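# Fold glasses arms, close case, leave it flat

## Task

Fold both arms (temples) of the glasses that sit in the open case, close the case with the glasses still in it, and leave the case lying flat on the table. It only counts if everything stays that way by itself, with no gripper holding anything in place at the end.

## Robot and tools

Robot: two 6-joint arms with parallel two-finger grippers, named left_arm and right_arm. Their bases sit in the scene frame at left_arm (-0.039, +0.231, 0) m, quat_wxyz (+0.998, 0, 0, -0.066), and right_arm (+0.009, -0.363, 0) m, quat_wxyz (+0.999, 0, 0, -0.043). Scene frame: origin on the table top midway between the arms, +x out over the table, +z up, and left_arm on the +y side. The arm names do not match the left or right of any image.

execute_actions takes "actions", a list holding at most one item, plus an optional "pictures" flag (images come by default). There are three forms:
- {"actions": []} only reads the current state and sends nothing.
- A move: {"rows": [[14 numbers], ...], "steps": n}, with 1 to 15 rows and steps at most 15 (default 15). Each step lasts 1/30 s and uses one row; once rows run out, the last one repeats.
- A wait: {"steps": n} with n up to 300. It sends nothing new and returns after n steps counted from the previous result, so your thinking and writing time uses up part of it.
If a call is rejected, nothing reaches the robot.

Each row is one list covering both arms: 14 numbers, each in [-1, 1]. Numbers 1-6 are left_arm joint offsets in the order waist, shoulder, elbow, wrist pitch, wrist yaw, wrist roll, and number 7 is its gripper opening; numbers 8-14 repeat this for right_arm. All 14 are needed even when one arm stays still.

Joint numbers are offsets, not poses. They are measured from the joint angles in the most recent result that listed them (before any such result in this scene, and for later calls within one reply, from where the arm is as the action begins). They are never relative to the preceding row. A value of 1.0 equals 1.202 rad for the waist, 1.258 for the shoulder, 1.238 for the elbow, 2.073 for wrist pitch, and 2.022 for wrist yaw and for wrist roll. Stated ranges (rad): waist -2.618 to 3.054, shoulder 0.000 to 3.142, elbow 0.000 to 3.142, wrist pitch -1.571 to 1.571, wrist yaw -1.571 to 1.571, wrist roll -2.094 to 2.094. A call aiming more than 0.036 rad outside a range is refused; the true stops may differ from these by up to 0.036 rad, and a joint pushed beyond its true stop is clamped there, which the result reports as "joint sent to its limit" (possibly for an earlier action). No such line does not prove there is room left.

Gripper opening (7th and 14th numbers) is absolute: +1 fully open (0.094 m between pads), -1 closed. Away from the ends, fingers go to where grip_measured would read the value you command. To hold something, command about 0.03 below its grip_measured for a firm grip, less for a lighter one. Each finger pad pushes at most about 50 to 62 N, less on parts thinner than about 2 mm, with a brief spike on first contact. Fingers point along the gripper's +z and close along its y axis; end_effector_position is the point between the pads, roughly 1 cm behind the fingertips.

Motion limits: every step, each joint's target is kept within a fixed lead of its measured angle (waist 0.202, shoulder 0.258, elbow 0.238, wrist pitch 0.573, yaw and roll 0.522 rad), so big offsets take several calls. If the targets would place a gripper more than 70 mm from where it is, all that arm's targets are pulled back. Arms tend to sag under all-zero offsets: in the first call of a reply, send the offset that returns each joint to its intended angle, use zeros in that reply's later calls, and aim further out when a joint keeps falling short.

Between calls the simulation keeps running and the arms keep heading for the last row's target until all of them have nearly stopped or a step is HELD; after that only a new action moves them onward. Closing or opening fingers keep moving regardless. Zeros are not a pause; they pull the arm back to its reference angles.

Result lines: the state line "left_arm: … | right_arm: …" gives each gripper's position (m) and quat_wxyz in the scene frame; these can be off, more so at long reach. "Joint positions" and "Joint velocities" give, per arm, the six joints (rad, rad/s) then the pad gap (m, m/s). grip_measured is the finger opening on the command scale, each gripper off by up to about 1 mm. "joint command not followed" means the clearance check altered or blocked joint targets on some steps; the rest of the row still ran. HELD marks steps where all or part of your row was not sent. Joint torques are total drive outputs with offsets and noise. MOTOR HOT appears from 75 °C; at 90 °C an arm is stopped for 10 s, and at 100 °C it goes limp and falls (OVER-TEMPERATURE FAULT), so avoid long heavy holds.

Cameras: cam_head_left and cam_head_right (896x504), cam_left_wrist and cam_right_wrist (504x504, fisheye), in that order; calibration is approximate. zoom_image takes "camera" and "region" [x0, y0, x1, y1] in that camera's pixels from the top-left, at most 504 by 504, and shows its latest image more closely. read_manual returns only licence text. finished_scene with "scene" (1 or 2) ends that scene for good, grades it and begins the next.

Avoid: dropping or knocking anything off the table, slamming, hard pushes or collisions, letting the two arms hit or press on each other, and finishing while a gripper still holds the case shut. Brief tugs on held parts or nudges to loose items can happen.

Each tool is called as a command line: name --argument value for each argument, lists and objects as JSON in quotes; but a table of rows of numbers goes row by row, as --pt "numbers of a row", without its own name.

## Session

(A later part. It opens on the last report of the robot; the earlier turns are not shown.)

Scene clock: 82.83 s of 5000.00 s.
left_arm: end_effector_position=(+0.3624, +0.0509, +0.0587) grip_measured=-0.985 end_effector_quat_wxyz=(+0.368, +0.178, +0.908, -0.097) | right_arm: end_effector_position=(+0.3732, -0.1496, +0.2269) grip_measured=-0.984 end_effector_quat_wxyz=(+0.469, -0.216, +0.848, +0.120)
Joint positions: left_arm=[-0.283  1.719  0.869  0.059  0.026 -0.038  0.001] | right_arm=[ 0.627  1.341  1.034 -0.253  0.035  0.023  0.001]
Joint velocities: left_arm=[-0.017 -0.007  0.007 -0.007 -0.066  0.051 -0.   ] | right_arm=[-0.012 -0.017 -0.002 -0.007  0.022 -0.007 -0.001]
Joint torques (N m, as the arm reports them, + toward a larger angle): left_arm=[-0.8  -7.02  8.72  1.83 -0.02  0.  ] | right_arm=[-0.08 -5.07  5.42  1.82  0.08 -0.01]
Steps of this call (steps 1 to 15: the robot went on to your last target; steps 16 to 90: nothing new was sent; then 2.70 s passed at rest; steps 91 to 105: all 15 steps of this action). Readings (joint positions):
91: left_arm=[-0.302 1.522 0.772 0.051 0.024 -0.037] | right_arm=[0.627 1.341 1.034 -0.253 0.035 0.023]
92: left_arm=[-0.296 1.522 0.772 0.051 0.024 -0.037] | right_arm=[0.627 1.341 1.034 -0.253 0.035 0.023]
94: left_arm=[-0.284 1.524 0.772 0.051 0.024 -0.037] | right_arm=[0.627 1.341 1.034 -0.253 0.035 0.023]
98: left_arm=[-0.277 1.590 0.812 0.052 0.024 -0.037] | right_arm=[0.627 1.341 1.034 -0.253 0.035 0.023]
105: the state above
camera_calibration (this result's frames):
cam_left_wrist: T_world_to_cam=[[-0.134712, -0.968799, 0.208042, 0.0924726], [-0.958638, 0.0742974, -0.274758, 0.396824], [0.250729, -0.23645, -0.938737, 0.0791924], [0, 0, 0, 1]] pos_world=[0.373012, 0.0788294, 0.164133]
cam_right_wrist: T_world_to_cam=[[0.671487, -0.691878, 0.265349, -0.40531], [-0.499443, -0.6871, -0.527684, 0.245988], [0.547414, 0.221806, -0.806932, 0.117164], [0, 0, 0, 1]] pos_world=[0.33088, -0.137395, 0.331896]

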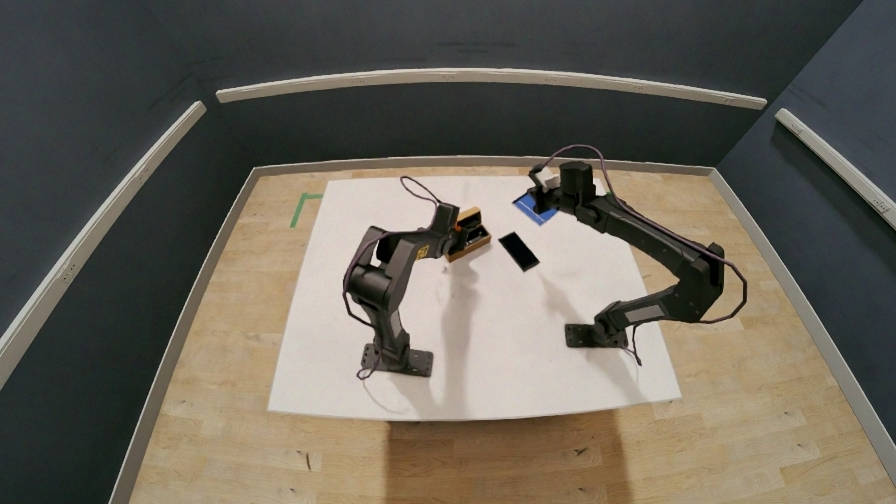

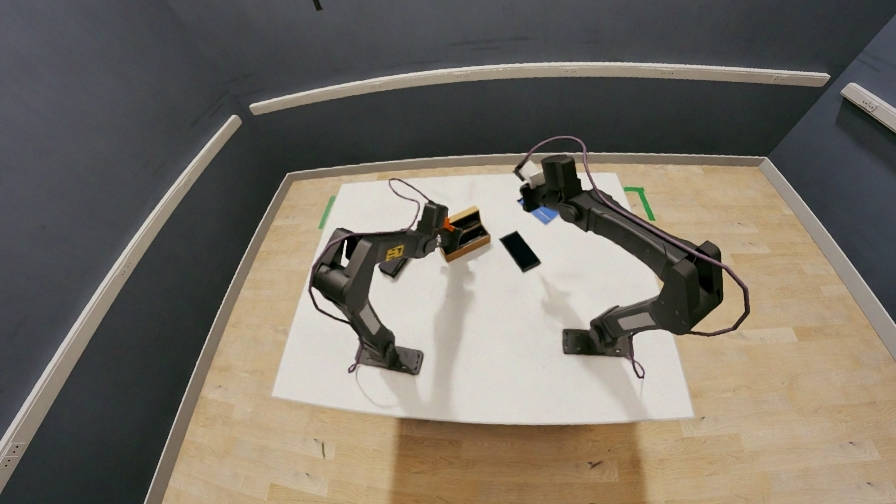

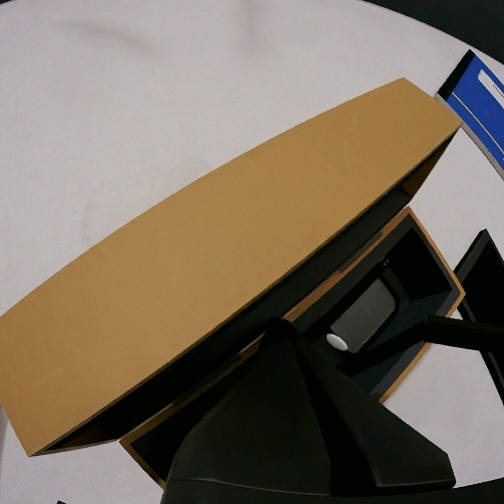

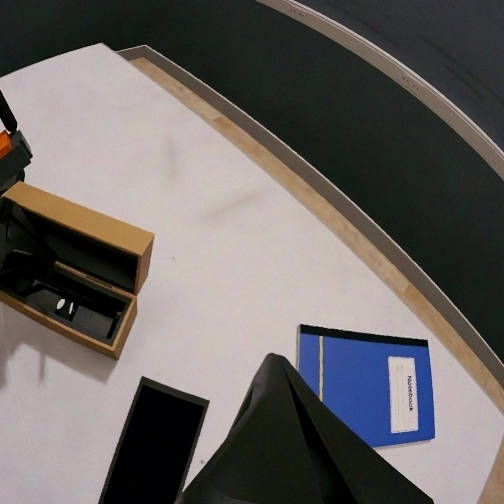

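execute_actions --actions '[{"rows":[[0,-0.16,-0.08,0,0,0,-1,0,0,0,0,0,0,-1],[0,-0.16,-0.08,0,0,0,-1,0,0,0,0,0,0,-1],[0,-0.16,-0.08,0,0,0,-1,0,0,0,0,0,0,-1],[0,-0.16,-0.12,0.06,0,0,-1,0,0,0,0,0,0,-1],[0,-0.16,-0.16,0.12,0,0,-1,0,0,0,0,0,0,-1],[0,-0.16,-0.2,0.17,0,0,-1,0,0,0,0,0,0,-1],[0,-0.16,-0.24,0.22,0,0,-1,0,0,0,0,0,0,-1],[0,-0.16,-0.28,0.27,0,0,-1,0,0,0,0,0,0,-1],[0,-0.14,-0.32,0.32,0,0,-1,0,0,0,0,0,0,-1],[0,-0.12,-0.36,0.36,0,0,-1,0,0,0,0,0,0,-1],[0,-0.1,-0.36,0.4,0,0,-1,0,0,0,0,0,0,-1],[0,-0.07,-0.36,0.44,0,0,-1,0,0,0,0,0,0,-1],[0,-0.04,-0.36,0.475,0,0,-1,0,0,0,0,0,0,-1],[0,-0.02,-0.36,0.475,0,0,-1,0,0,0,0,0,0,-1],[0,0.006,-0.36,0.475,0,0,-1,0,0,0,0,0,0,-1]]}]' --pictures false

execute_actions --actions '[{"steps":20}]'

Scene clock: 92.40 s of 5000.00 s.
left_arm: end_effector_position=(+0.3324, +0.0639, +0.0630) grip_measured=-0.985 end_effector_quat_wxyz=(+0.521, +0.165, +0.827, -0.131) | right_arm: end_effector_position=(+0.3732, -0.1496, +0.2269) grip_measured=-0.984 end_effector_quat_wxyz=(+0.469, -0.216, +0.848, +0.120)
Joint positions: left_arm=[-0.283  1.675  0.429  0.81   0.026 -0.038  0.001] | right_arm=[ 0.627  1.341  1.034 -0.253  0.035  0.023  0.001]
Joint velocities: left_arm=[-0.007  0.94  -0.002  1.355 -0.007 -0.022 -0.   ] | right_arm=[ 0.002  0.012 -0.002  0.007  0.007 -0.037 -0.001]
Joint torques (N m, as the arm reports them, + toward a larger angle): left_arm=[ 0.08 -6.16  4.74  2.61  0.03  0.  ] | right_arm=[-0.09 -5.28  5.42  1.81  0.08  0.01]
Steps of this call (steps 1 to 15: the robot went on to your last target; steps 16 to 90: nothing new was sent; then 6.07 s passed at rest; steps 91 to 105: all 15 steps of this action). Readings (joint positions):
91: left_arm=[-0.283 1.696 0.854 0.064 0.026 -0.038] | right_arm=[0.627 1.341 1.034 -0.253 0.035 0.023]
92: left_arm=[-0.283 1.650 0.821 0.060 0.026 -0.038] | right_arm=[0.627 1.341 1.034 -0.253 0.035 0.023]
94: left_arm=[-0.283 1.559 0.775 0.067 0.026 -0.038] | right_arm=[0.627 1.341 1.034 -0.253 0.035 0.023]
98: left_arm=[-0.283 1.510 0.643 0.342 0.026 -0.038] | right_arm=[0.627 1.341 1.034 -0.253 0.035 0.023]
105: the state above

Scene clock: 93.07 s of 5000.00 s.
left_arm: end_effector_position=(+0.3481, +0.0570, +0.0958) grip_measured=-0.985 end_effector_quat_wxyz=(+0.591, +0.156, +0.778, -0.147) | right_arm: end_effector_position=(+0.3732, -0.1496, +0.2269) grip_measured=-0.984 end_effector_quat_wxyz=(+0.469, -0.216, +0.848, +0.120)
Joint positions: left_arm=[-0.283  1.725  0.429  1.034  0.026 -0.038  0.001] | right_arm=[ 0.627  1.341  1.034 -0.253  0.035  0.023  0.001]
Joint velocities: left_arm=[-0.012  0.007 -0.002  0.051 -0.022  0.007 -0.001] | right_arm=[ 0.007  0.022  0.002  0.051 -0.022 -0.051  0.001]
Joint torques (N m, as the arm reports them, + toward a larger angle): left_arm=[ 0.   -5.94  4.54  2.42  0.    0.  ] | right_arm=[-0.1  -5.23  5.51  1.83  0.06  0.04]
Steps of this call (steps 1 to 20: the robot went on to your last target). Readings (joint positions):
1: left_arm=[-0.283 1.701 0.429 0.851 0.026 -0.038] | right_arm=[0.627 1.341 1.034 -0.253 0.035 0.023]
2: left_arm=[-0.283 1.717 0.429 0.881 0.026 -0.038] | right_arm=[0.627 1.341 1.034 -0.253 0.035 0.023]
4: left_arm=[-0.283 1.725 0.429 0.927 0.026 -0.038] | right_arm=[0.627 1.341 1.034 -0.253 0.035 0.023]
8: left_arm=[-0.283 1.725 0.429 0.998 0.026 -0.038] | right_arm=[0.627 1.341 1.034 -0.253 0.035 0.023]
20: the state above
camera_calibration (this result's frames):
cam_left_wrist: T_world_to_cam=[[-0.264546, -0.911813, 0.314026, 0.120558], [-0.718055, -0.0311256, -0.69529, 0.355354], [0.643749, -0.409424, -0.646498, -0.0359424], [0, 0, 0, 1]] pos_world=[0.310195, 0.106272, 0.185979]
cam_right_wrist: T_world_to_cam=[[0.671487, -0.691878, 0.265349, -0.40531], [-0.499443, -0.6871, -0.527684, 0.245988], [0.547414, 0.221806, -0.806932, 0.117164], [0, 0, 0, 1]] pos_world=[0.33088, -0.137395, 0.331896]

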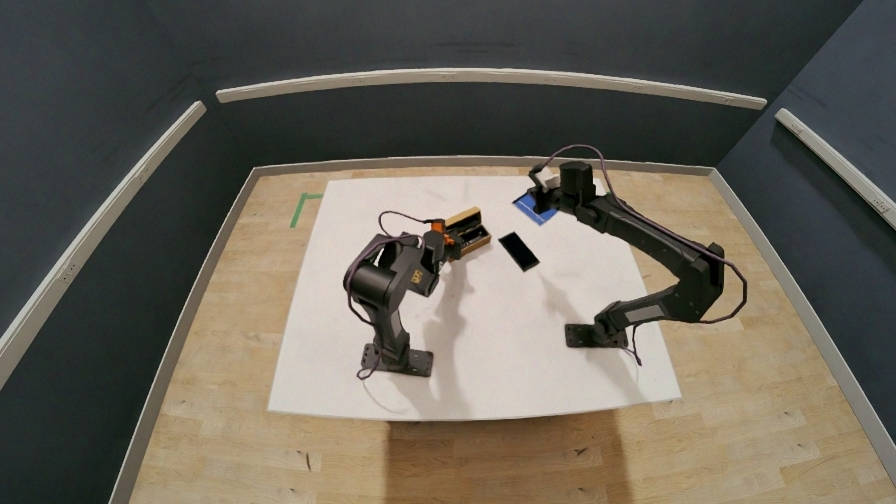

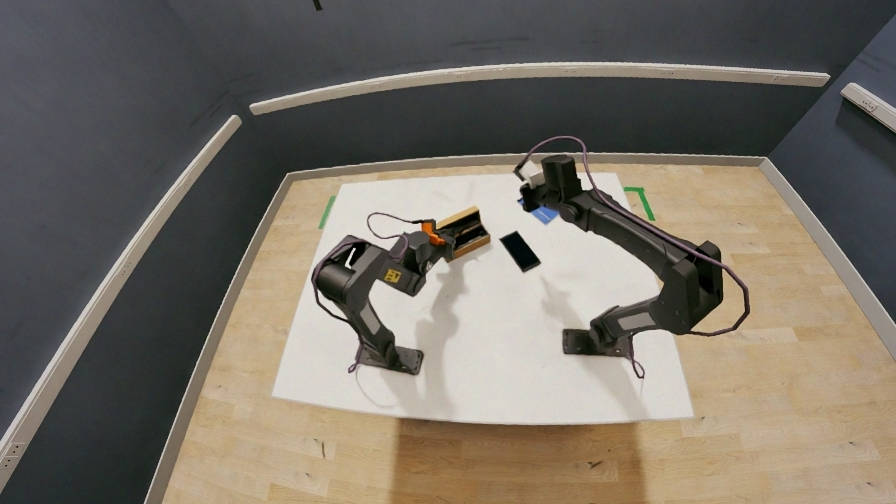

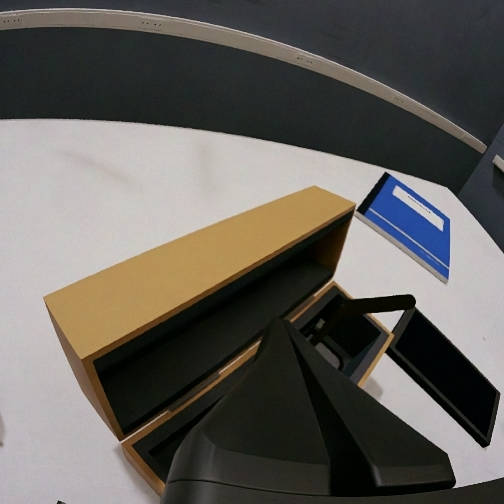

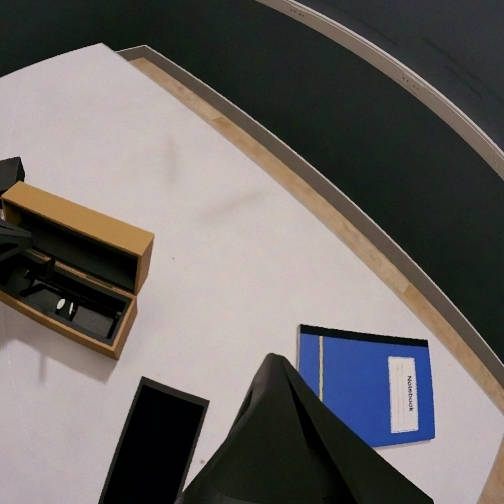

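execute_actions --actions '[{"rows":[[-0.03,-0.03,0.08,-0.03,0,0,-1,0,0,0,0,0,0,-1],[-0.03,-0.03,0.1,-0.04,0,0,-1,0,0,0,0,0,0,-1],[-0.05,-0.02,0.13,-0.06,0,0,-1,0,0,0,0,0,0,-1],[-0.06,0,0.16,-0.08,0,0,-1,0,0,0,0,0,0,-1],[-0.07,0.02,0.2,-0.1,0,0,-1,0,0,0,0,0,0,-1],[-0.08,0.04,0.24,-0.1,0,0,-1,0,0,0,0,0,0,-1]]}]'

Scene clock: 97.77 s of 5000.00 s.
left_arm: end_effector_position=(+0.3868, -0.0091, +0.1510) grip_measured=-0.985 end_effector_quat_wxyz=(+0.615, +0.186, +0.745, -0.182) | right_arm: end_effector_position=(+0.3732, -0.1496, +0.2269) grip_measured=-0.984 end_effector_quat_wxyz=(+0.469, -0.216, +0.848, +0.120)
Joint positions: left_arm=[-0.375  1.763  0.715  0.869  0.025 -0.038  0.001] | right_arm=[ 0.627  1.341  1.034 -0.253  0.035  0.023  0.001]
Joint velocities: left_arm=[-0.017  0.056 -0.002 -0.198 -0.022 -0.007 -0.   ] | right_arm=[-0.007  0.002  0.002  0.037 -0.007 -0.051 -0.   ]
Joint torques (N m, as the arm reports them, + toward a larger angle): left_arm=[-0.39 -6.85  7.12  2.22  0.01  0.  ] | right_arm=[ 0.02 -5.22  5.55  1.85  0.03  0.01]
Steps of this call (steps 1 to 15: the robot went on to your last target; steps 16 to 90: nothing new was sent; then 1.20 s passed at rest; steps 91 to 105: all 15 steps of this action). Readings (joint positions):
91: left_arm=[-0.286 1.723 0.438 1.023 0.025 -0.038] | right_arm=[0.627 1.341 1.034 -0.253 0.035 0.023]
92: left_arm=[-0.292 1.721 0.460 1.000 0.025 -0.038] | right_arm=[0.627 1.341 1.034 -0.253 0.035 0.023]
94: left_arm=[-0.314 1.721 0.527 0.958 0.024 -0.038] | right_arm=[0.627 1.341 1.034 -0.253 0.035 0.023]
98: left_arm=[-0.366 1.754 0.693 0.905 0.025 -0.038] | right_arm=[0.627 1.341 1.034 -0.253 0.035 0.023]
105: the state above
camera_calibration (this result's frames):
cam_left_wrist: T_world_to_cam=[[-0.369705, -0.871172, 0.323074, 0.0928448], [-0.66612, 0.00609872, -0.74582, 0.407337], [0.647767, -0.49094, -0.58256, -0.0641554], [0, 0, 0, 1]] pos_world=[0.347219, 0.0469031, 0.23643]
cam_right_wrist: T_world_to_cam=[[0.671487, -0.691878, 0.265349, -0.40531], [-0.499443, -0.6871, -0.527684, 0.245988], [0.547414, 0.221806, -0.806932, 0.117164], [0, 0, 0, 1]] pos_world=[0.33088, -0.137395, 0.331896]

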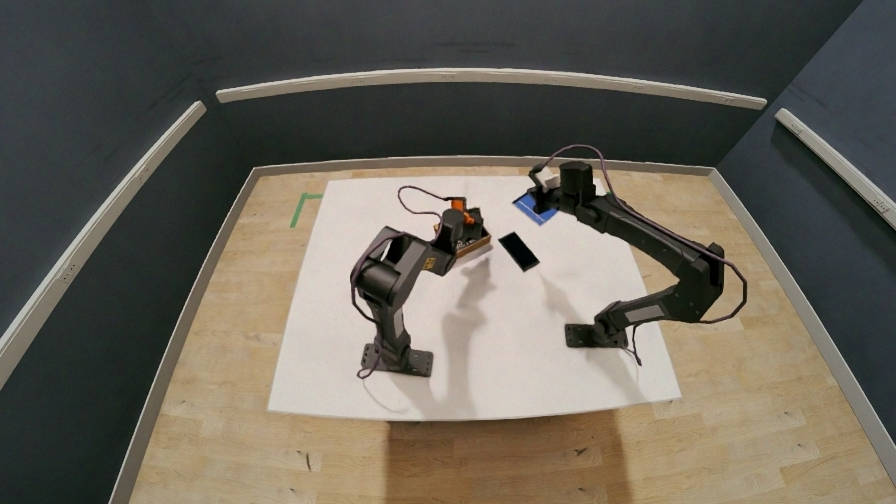

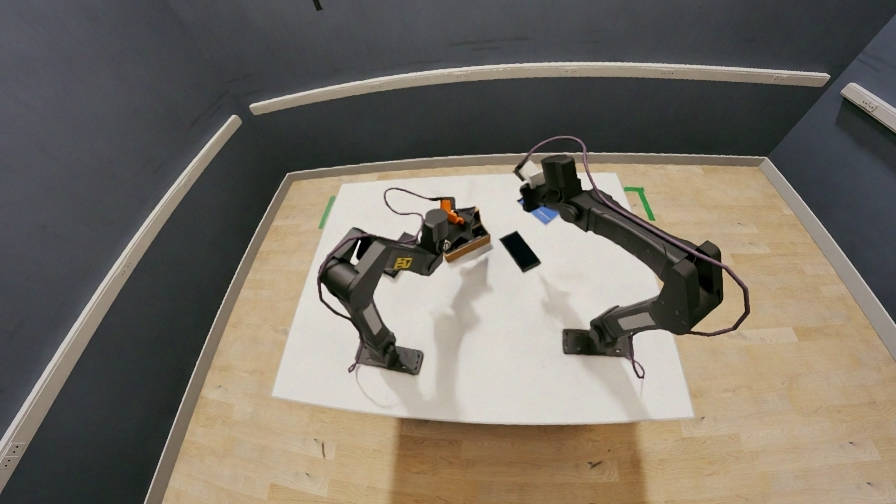

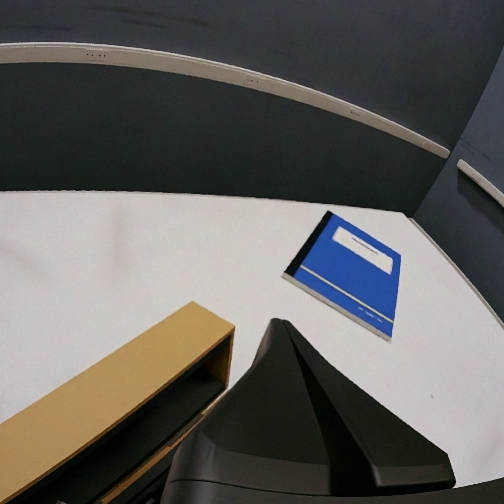

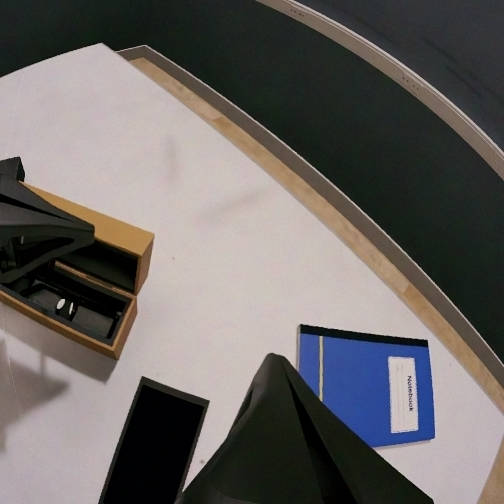

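execute_actions --actions '[{"rows":[[-0.015,0.015,0,0,0,0,-1,0.1,0,0,-0.1,0,0,-1],[-0.015,0.03,0,0,0,0,-1,0.1,0,0,-0.1,0,0,-1],[-0.015,0.045,0,0,0,0,-1,0.1,0,0,-0.1,0,0,-1],[-0.015,0.06,0,0,0,0,-1,0.1,0,0,-0.1,0,0,-1],[-0.015,0.075,0,0,0,0,-1,0.1,0,0,-0.1,0,0,-1],[-0.015,0.09,0,0,0,0,-1,0.1,0,0,-0.1,0,0,-1],[-0.015,0.105,0,0,0,0,-1,0.1,0,0,-0.1,0,0,-1],[-0.015,0.12,0,0,0,0,-1,0.1,0,0,-0.1,0,0,-1],[-0.015,0.135,0,0,0,0,-1,0.1,0,0,-0.1,0,0,-1]]}]'

Scene clock: 101.57 s of 5000.00 s.
left_arm: end_effector_position=(+0.3844, -0.0121, +0.0735) grip_measured=-0.985 end_effector_quat_wxyz=(+0.552, +0.200, +0.792, -0.167) | right_arm: end_effector_position=(+0.3222, -0.1243, +0.1891) grip_measured=-0.984 end_effector_quat_wxyz=(+0.381, -0.282, +0.872, +0.119)
Joint positions: left_arm=[-0.383  1.932  0.715  0.877  0.025 -0.038  0.001] | right_arm=[ 0.748  1.343  1.034 -0.442  0.034  0.023  0.001]
Joint velocities: left_arm=[-0.002 -0.007  0.012  0.007 -0.007  0.051 -0.001] | right_arm=[-0.002 -0.002 -0.002 -0.022  0.022 -0.007  0.001]
Joint torques (N m, as the arm reports them, + toward a larger angle): left_arm=[-1.   -8.25  5.44  2.18  0.02 -0.02] | right_arm=[-0.12 -5.12  5.53  1.5   0.06 -0.02]
Steps of this call (steps 1 to 30: the robot went on to your last target; steps 31 to 90: nothing new was sent; then 0.30 s passed at rest; steps 91 to 105: all 15 steps of this action). Readings (joint positions):
91: left_arm=[-0.376 1.766 0.715 0.850 0.025 -0.038] | right_arm=[0.639 1.341 1.034 -0.271 0.044 0.023]
92: left_arm=[-0.377 1.769 0.715 0.855 0.025 -0.038] | right_arm=[0.665 1.341 1.034 -0.299 0.048 0.023]
94: left_arm=[-0.380 1.788 0.715 0.870 0.025 -0.038] | right_arm=[0.722 1.343 1.034 -0.358 0.042 0.023]
98: left_arm=[-0.383 1.864 0.715 0.882 0.025 -0.038] | right_arm=[0.748 1.343 1.034 -0.416 0.034 0.023]
105: the state above
camera_calibration (this result's frames):
cam_left_wrist: T_world_to_cam=[[-0.332374, -0.893166, 0.302955, 0.101303], [-0.763548, 0.0662611, -0.642343, 0.378546], [0.553645, -0.444819, -0.703998, -0.063562], [0, 0, 0, 1]] pos_world=[0.357899, 0.0371238, 0.167719]
cam_right_wrist: T_world_to_cam=[[0.78755, -0.576262, 0.218373, -0.357613], [-0.479415, -0.795572, -0.370441, 0.168289], [0.387203, 0.187049, -0.902821, 0.174491], [0, 0, 0, 1]] pos_world=[0.294755, -0.104832, 0.297969]

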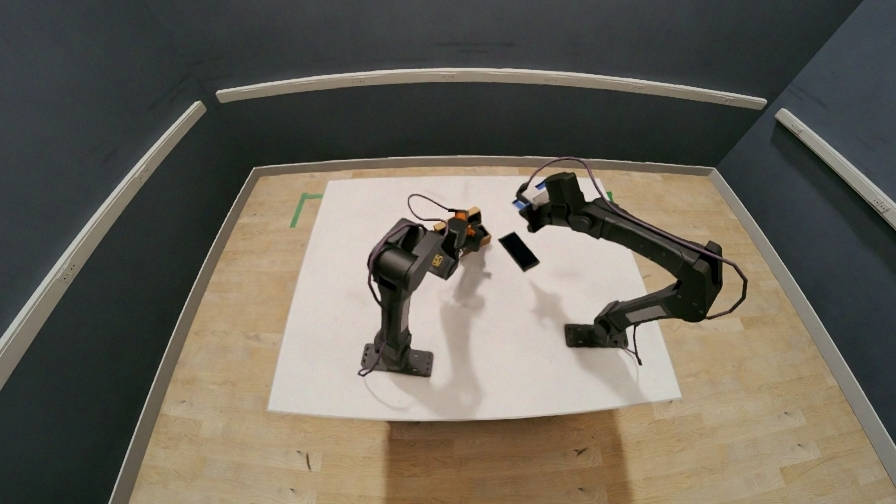

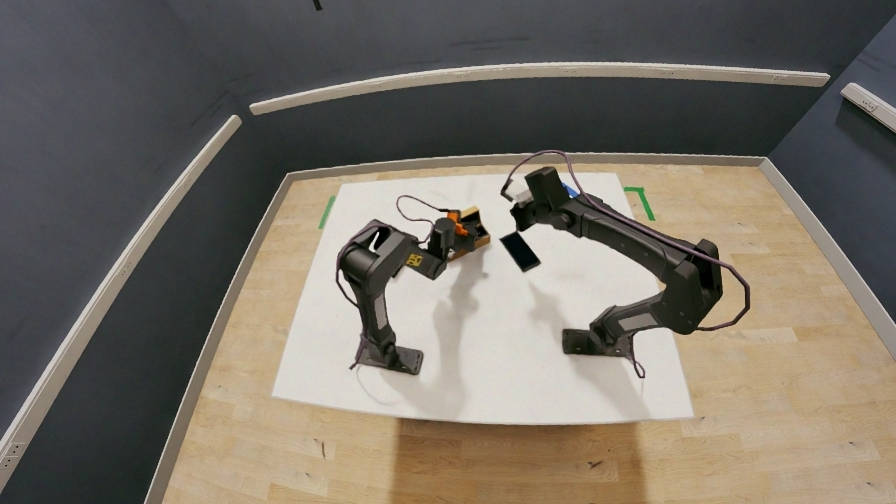

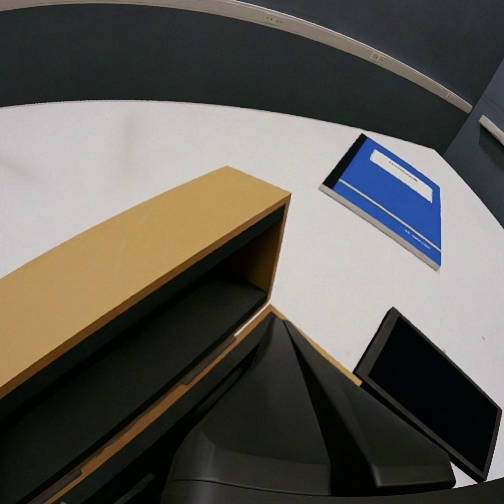

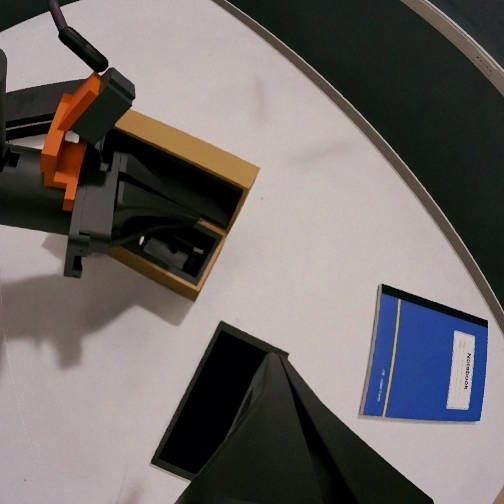

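Tilt the tip down further, then lift and look.

execute_actions --actions '[{"rows":[[0,0,0,-0.03,0,0,-1,0,0,0,0,0,0,-1],[0,0,0,-0.065,0,0,-1,0,0,0,0,0,0,-1]]}]' --pictures false

execute_actions --actions '[{"rows":[[0,-0.1,0,0,0,0,-1,0,0,0,0,0,0,-1],[0,-0.2,0,0,0,0,-1,0,0,0,0,0,0,-1],[0,-0.3,0,-0.1,0,0,-1,0,0,0,0,0,0,-1],[0,-0.36,0,-0.3,0,0,-1,0,0,0,0,0,0,-1]]}]'

zoom_image --camera "cam_right_wrist" --region '[40, 90, 280, 310]'

Scene clock: 106.60 s of 5000.00 s.
left_arm: end_effector_position=(+0.3771, -0.0080, +0.0529) grip_measured=-0.985 end_effector_quat_wxyz=(+0.517, +0.205, +0.816, -0.157) | right_arm: end_effector_position=(+0.3216, -0.1248, +0.1883) grip_measured=-0.984 end_effector_quat_wxyz=(+0.379, -0.282, +0.873, +0.119)
Joint positions: left_arm=[-0.383  1.932  0.715  0.788  0.025 -0.038  0.001] | right_arm=[ 0.748  1.343  1.034 -0.446  0.034  0.023  0.001]
Joint velocities: left_arm=[-0.017 -0.017  0.007 -0.022 -0.081 -0.007 -0.001] | right_arm=[-0.002  0.007  0.017 -0.022 -0.007 -0.022 -0.001]
Joint torques (N m, as the arm reports them, + toward a larger angle): left_arm=[-0.01 -8.3   5.41  1.81  0.01 -0.01] | right_arm=[ 0.15 -4.92  5.4   1.67  0.07 -0.02]
Steps of this call (steps 1 to 15: the robot went on to your last target; steps 16 to 90: nothing new was sent; then 1.53 s passed at rest; steps 91 to 105: all 15 steps of this action). Readings (joint positions):
91: left_arm=[-0.383 1.932 0.715 0.874 0.025 -0.038] | right_arm=[0.748 1.343 1.034 -0.446 0.034 0.023]
92: left_arm=[-0.383 1.932 0.715 0.863 0.025 -0.038] | right_arm=[0.748 1.343 1.034 -0.446 0.034 0.023]
94: left_arm=[-0.383 1.932 0.715 0.834 0.025 -0.038] | right_arm=[0.748 1.343 1.034 -0.446 0.034 0.023]
98: left_arm=[-0.383 1.932 0.715 0.798 0.025 -0.038] | right_arm=[0.748 1.343 1.034 -0.446 0.034 0.023]
105: the state above

Scene clock: 107.10 s of 5000.00 s.
left_arm: end_effector_position=(+0.3333, +0.0168, +0.1346) grip_measured=-0.985 end_effector_quat_wxyz=(+0.481, +0.210, +0.838, -0.148) | right_arm: end_effector_position=(+0.3216, -0.1248, +0.1883) grip_measured=-0.984 end_effector_quat_wxyz=(+0.379, -0.282, +0.873, +0.119)
Joint positions: left_arm=[-0.383  1.473  0.719  0.239  0.025 -0.038  0.001] | right_arm=[ 0.748  1.343  1.034 -0.446  0.034  0.023  0.001]
Joint velocities: left_arm=[ 0.002  0.071 -0.007 -0.505  0.007 -0.007  0.   ] | right_arm=[-0.022  0.002  0.002  0.125  0.037  0.022 -0.   ]
Joint torques (N m, as the arm reports them, + toward a larger angle): left_arm=[-0.04 -5.55  6.88  2.2   0.04  0.  ] | right_arm=[-0.08 -5.24  5.5   1.61  0.06  0.01]
Steps of this call (steps 1 to 15: all 15 steps of this action). Readings (joint positions):
1: left_arm=[-0.383 1.919 0.714 0.780 0.025 -0.038] | right_arm=[0.748 1.343 1.034 -0.446 0.034 0.023]
2: left_arm=[-0.383 1.888 0.710 0.760 0.025 -0.038] | right_arm=[0.748 1.343 1.034 -0.446 0.034 0.023]
4: left_arm=[-0.383 1.755 0.709 0.625 0.025 -0.038] | right_arm=[0.748 1.343 1.034 -0.446 0.034 0.023]
8: left_arm=[-0.383 1.479 0.713 0.398 0.025 -0.038] | right_arm=[0.748 1.343 1.034 -0.446 0.034 0.023]
15: the state above
camera_calibration (this result's frames):
cam_left_wrist: T_world_to_cam=[[-0.28833, -0.918049, 0.272123, 0.0814615], [-0.851859, 0.116154, -0.51073, 0.387796], [0.437267, -0.379069, -0.815539, 0.0733031], [0, 0, 0, 1]] pos_world=[0.321782, 0.0575287, 0.235673]
cam_right_wrist: T_world_to_cam=[[0.788336, -0.575649, 0.217153, -0.357171], [-0.480745, -0.79661, -0.366466, 0.166855], [0.383942, 0.184503, -0.904736, 0.175161], [0, 0, 0, 1]] pos_world=[0.294534, -0.105004, 0.297182]

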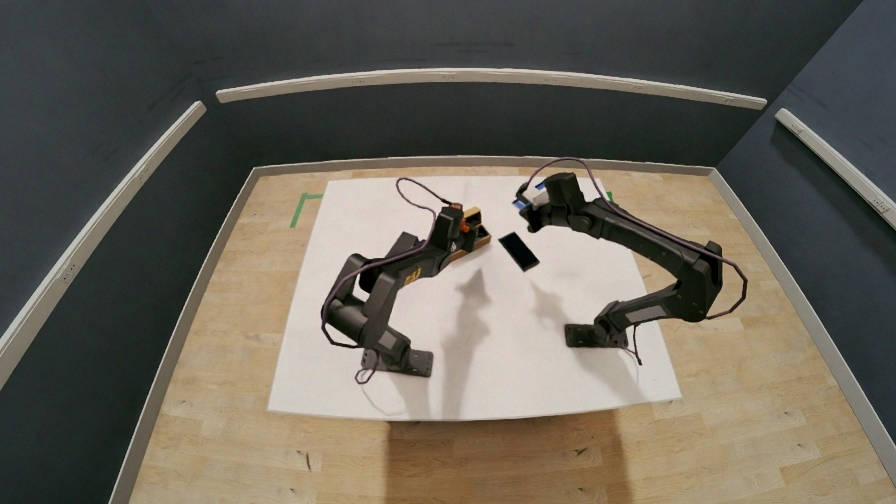

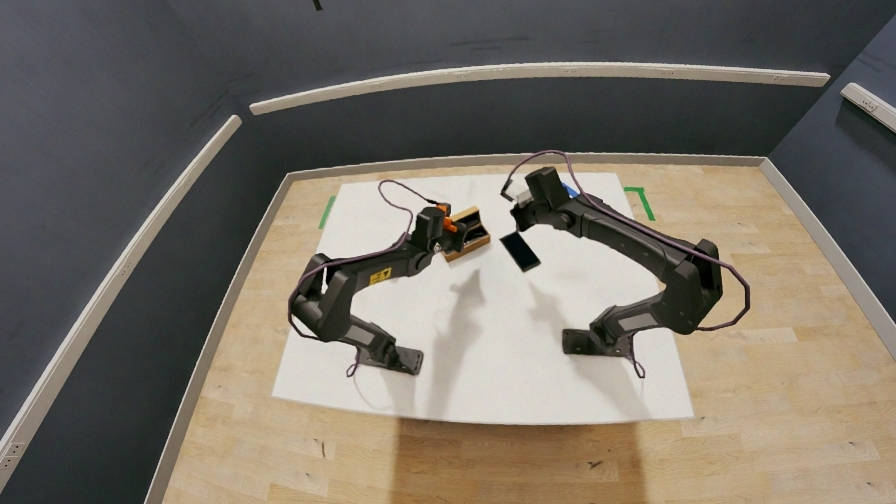

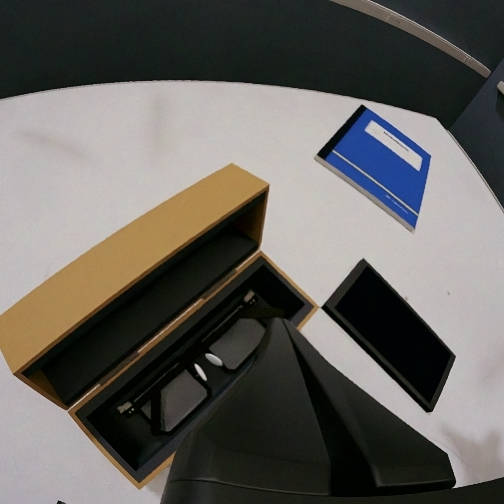

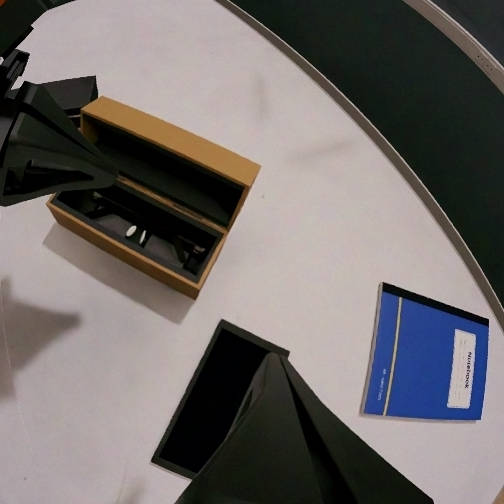

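Region (40, 90, 280, 310) of cam_right_wrist's 504x504 image, scaled by 2.100, with more detail than that image has; it fills the top 462 rows of this view, and the rest is white.

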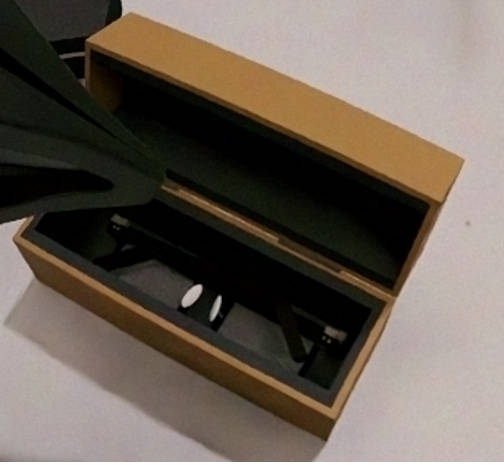

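execute_actions --actions '[{"rows":[[0,0.1,0.15,-0.1,0,0,-1,0,0,0,0,0,0,-1],[0,0.15,0.25,-0.15,0,0,-1,0,0,0,0,0,0,-1],[0,0.2,0.355,-0.23,0,0,-1,0,0,0,0,0,0,-1],[0,0.2,0.355,-0.23,0,0,-1,0,0,0,0,0,0,-1],[0,0.2,0.355,-0.23,0,0,-1,0,0,0,0,0,0,-1],[0,0.22,0.355,-0.23,0,0,-1,0,0,0,0,0,0,-1],[0,0.24,0.355,-0.23,0,0,-1,0,0,0,0,0,0,-1],[0,0.26,0.355,-0.23,0,0,-1,0,0,0,0,0,0,-1],[0,0.285,0.355,-0.23,0,0,-1,0,0,0,0,0,0,-1]]}]'

Scene clock: 112.20 s of 5000.00 s.
left_arm: end_effector_position=(+0.3712, -0.0046, +0.0719) grip_measured=-0.985 end_effector_quat_wxyz=(+0.320, +0.226, +0.914, -0.103) | right_arm: end_effector_position=(+0.3216, -0.1248, +0.1883) grip_measured=-0.984 end_effector_quat_wxyz=(+0.379, -0.282, +0.873, +0.119)
Joint positions: left_arm=[-0.383  1.835  1.148 -0.198  0.025 -0.038  0.001] | right_arm=[ 0.748  1.343  1.034 -0.446  0.034  0.023  0.001]
Joint velocities: left_arm=[ 0.002  0.095  0.012 -0.315  0.081 -0.051 -0.001] | right_arm=[-0.007  0.002 -0.012  0.007 -0.007 -0.007 -0.   ]
Joint torques (N m, as the arm reports them, + toward a larger angle): left_arm=[ 0.09 -9.78  7.91  1.86  0.03 -0.01] | right_arm=[-0.15 -4.94  5.23  1.64  0.02  0.  ]
Steps of this call (steps 1 to 30: the robot went on to your last target; steps 31 to 90: nothing new was sent; then 1.60 s passed at rest; steps 91 to 105: all 15 steps of this action). Readings (joint positions):
91: left_arm=[-0.383 1.491 0.746 0.152 0.025 -0.038] | right_arm=[0.748 1.343 1.034 -0.446 0.034 0.023]
92: left_arm=[-0.383 1.536 0.808 0.100 0.025 -0.038] | right_arm=[0.748 1.343 1.034 -0.446 0.034 0.023]
94: left_arm=[-0.383 1.656 0.974 -0.010 0.025 -0.038] | right_arm=[0.748 1.343 1.034 -0.446 0.034 0.023]
98: left_arm=[-0.383 1.756 1.135 -0.105 0.025 -0.038] | right_arm=[0.748 1.343 1.034 -0.446 0.034 0.023]
105: the state above
camera_calibration (this result's frames):
cam_left_wrist: T_world_to_cam=[[-0.214465, -0.959781, 0.18118, 0.0687341], [-0.965598, 0.180412, -0.187276, 0.409784], [0.147057, -0.215111, -0.965454, 0.116699], [0, 0, 0, 1]] pos_world=[0.393266, 0.0171428, 0.176957]
cam_right_wrist: T_world_to_cam=[[0.788336, -0.575649, 0.217153, -0.357171], [-0.480745, -0.79661, -0.366466, 0.166855], [0.383942, 0.184503, -0.904736, 0.175161], [0, 0, 0, 1]] pos_world=[0.294534, -0.105004, 0.297182]

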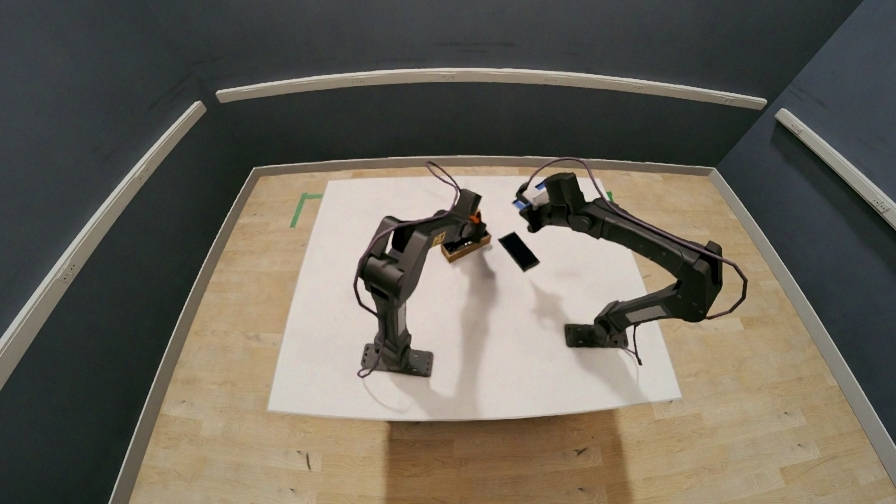

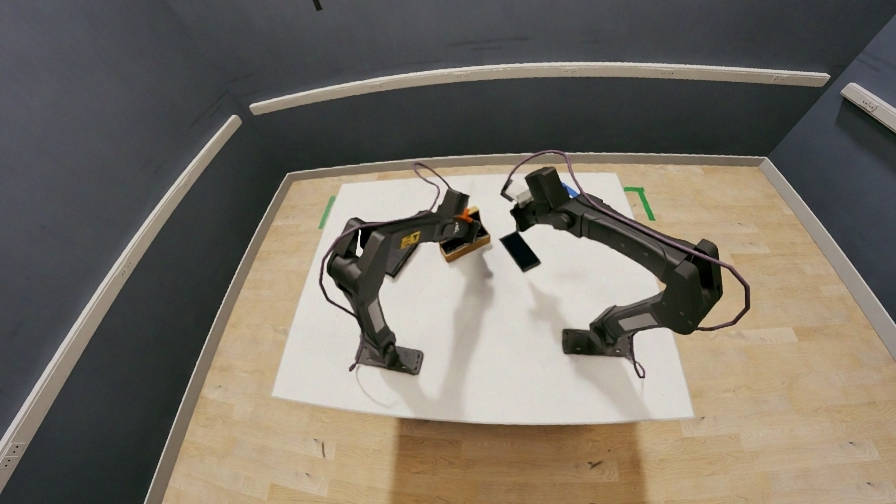

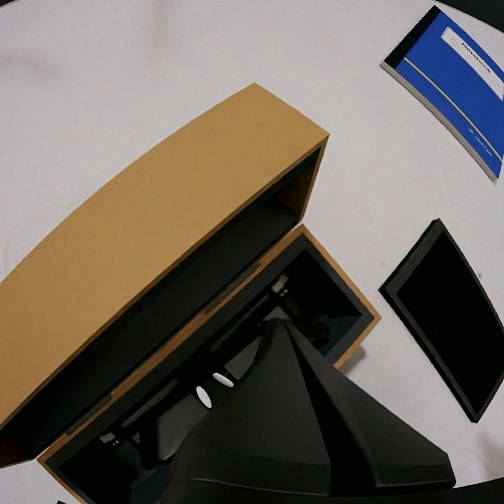

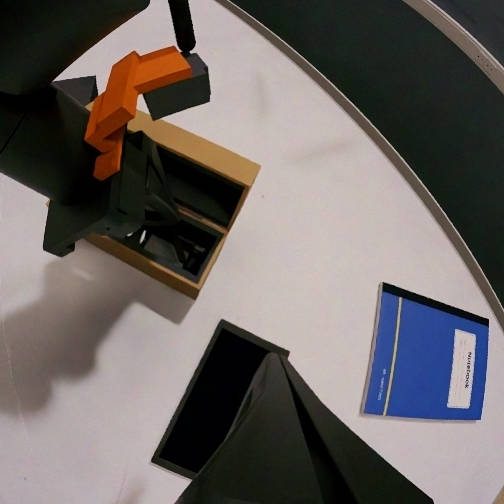

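execute_actions --actions '[{"rows":[[0,0,0,0.035,0,0,-1,0,0,0,0,0,0,-1],[0,0,0,0.035,0,0,-1,0,0,0,0,0,0,-1],[0,0.015,0,0.035,0,0,-1,0,0,0,0,0,0,-1],[0,0.03,0,0.035,0,0,-1,0,0,0,0,0,0,-1],[0,0.045,0,0.035,0,0,-1,0,0,0,0,0,0,-1],[0,0.06,0,0.035,0,0,-1,0,0,0,0,0,0,-1],[0,0.075,0,0.035,0,0,-1,0,0,0,0,0,0,-1]]}]'

Scene clock: 114.93 s of 5000.00 s.
left_arm: end_effector_position=(+0.3773, -0.0081, +0.0381) grip_measured=-0.985 end_effector_quat_wxyz=(+0.307, +0.227, +0.919, -0.099) | right_arm: end_effector_position=(+0.3216, -0.1248, +0.1883) grip_measured=-0.984 end_effector_quat_wxyz=(+0.379, -0.282, +0.873, +0.119)
Joint positions: left_arm=[-0.383  1.932  1.148 -0.131  0.025 -0.038  0.001] | right_arm=[ 0.748  1.343  1.034 -0.446  0.034  0.023  0.001]
Joint velocities: left_arm=[-0.012 -0.007 -0.002 -0.022  0.11   0.007 -0.   ] | right_arm=[-0.002  0.007 -0.007  0.007  0.037 -0.022  0.001]
Joint torques (N m, as the arm reports them, + toward a larger angle): left_arm=[-0.01 -9.81  6.61  1.75  0.01  0.  ] | right_arm=[ 0.01 -5.23  5.3   1.61  0.06  0.01]
Steps of this call (steps 1 to 30: the robot went on to your last target; steps 31 to 67: nothing new was sent; steps 68 to 82: all 15 steps of this action). Readings (joint positions):
68: left_arm=[-0.383 1.837 1.148 -0.211 0.025 -0.038] | right_arm=[0.748 1.343 1.034 -0.446 0.034 0.023]
69: left_arm=[-0.383 1.837 1.148 -0.199 0.025 -0.038] | right_arm=[0.748 1.343 1.034 -0.446 0.034 0.023]
71: left_arm=[-0.383 1.839 1.148 -0.173 0.025 -0.038] | right_arm=[0.748 1.343 1.034 -0.446 0.034 0.023]
75: left_arm=[-0.383 1.887 1.148 -0.133 0.025 -0.038] | right_arm=[0.748 1.343 1.034 -0.446 0.034 0.023]
82: the state above
camera_calibration (this result's frames):
cam_left_wrist: T_world_to_cam=[[-0.209996, -0.962305, 0.172831, 0.0714542], [-0.969984, 0.18289, -0.160254, 0.41063], [0.122604, -0.201296, -0.971827, 0.0920901], [0, 0, 0, 1]] pos_world=[0.402019, 0.0121979, 0.142951]
cam_right_wrist: T_world_to_cam=[[0.788336, -0.575649, 0.217153, -0.357171], [-0.480745, -0.79661, -0.366466, 0.166855], [0.383942, 0.184503, -0.904736, 0.175161], [0, 0, 0, 1]] pos_world=[0.294534, -0.105004, 0.297182]

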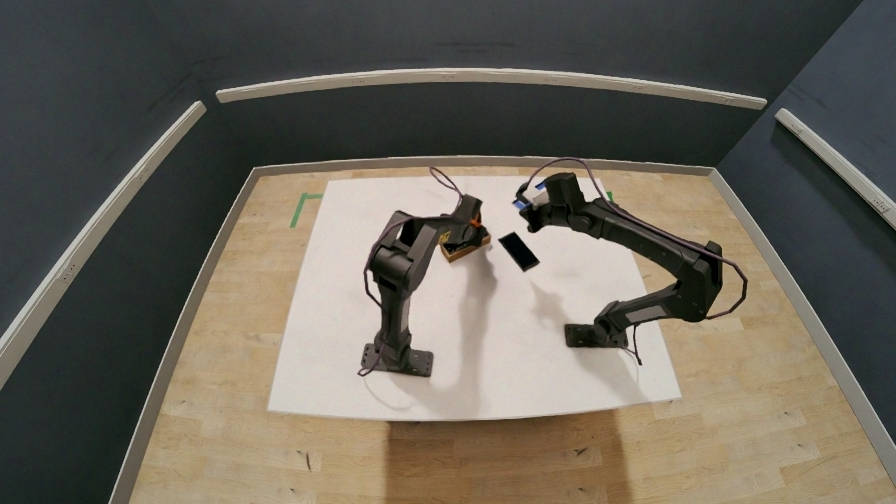

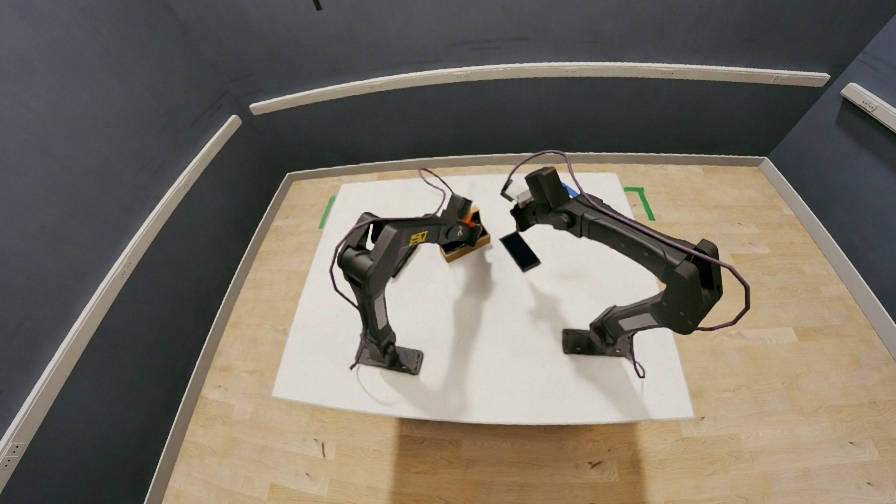

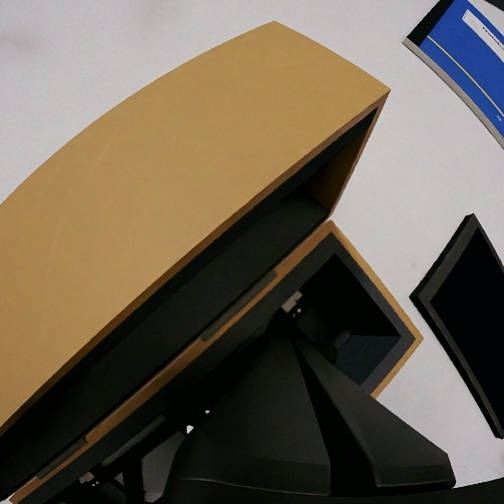

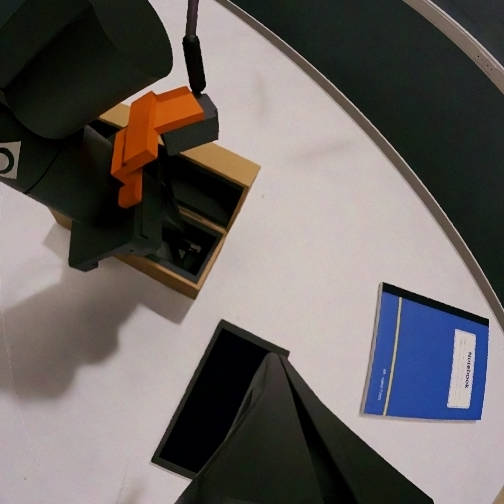

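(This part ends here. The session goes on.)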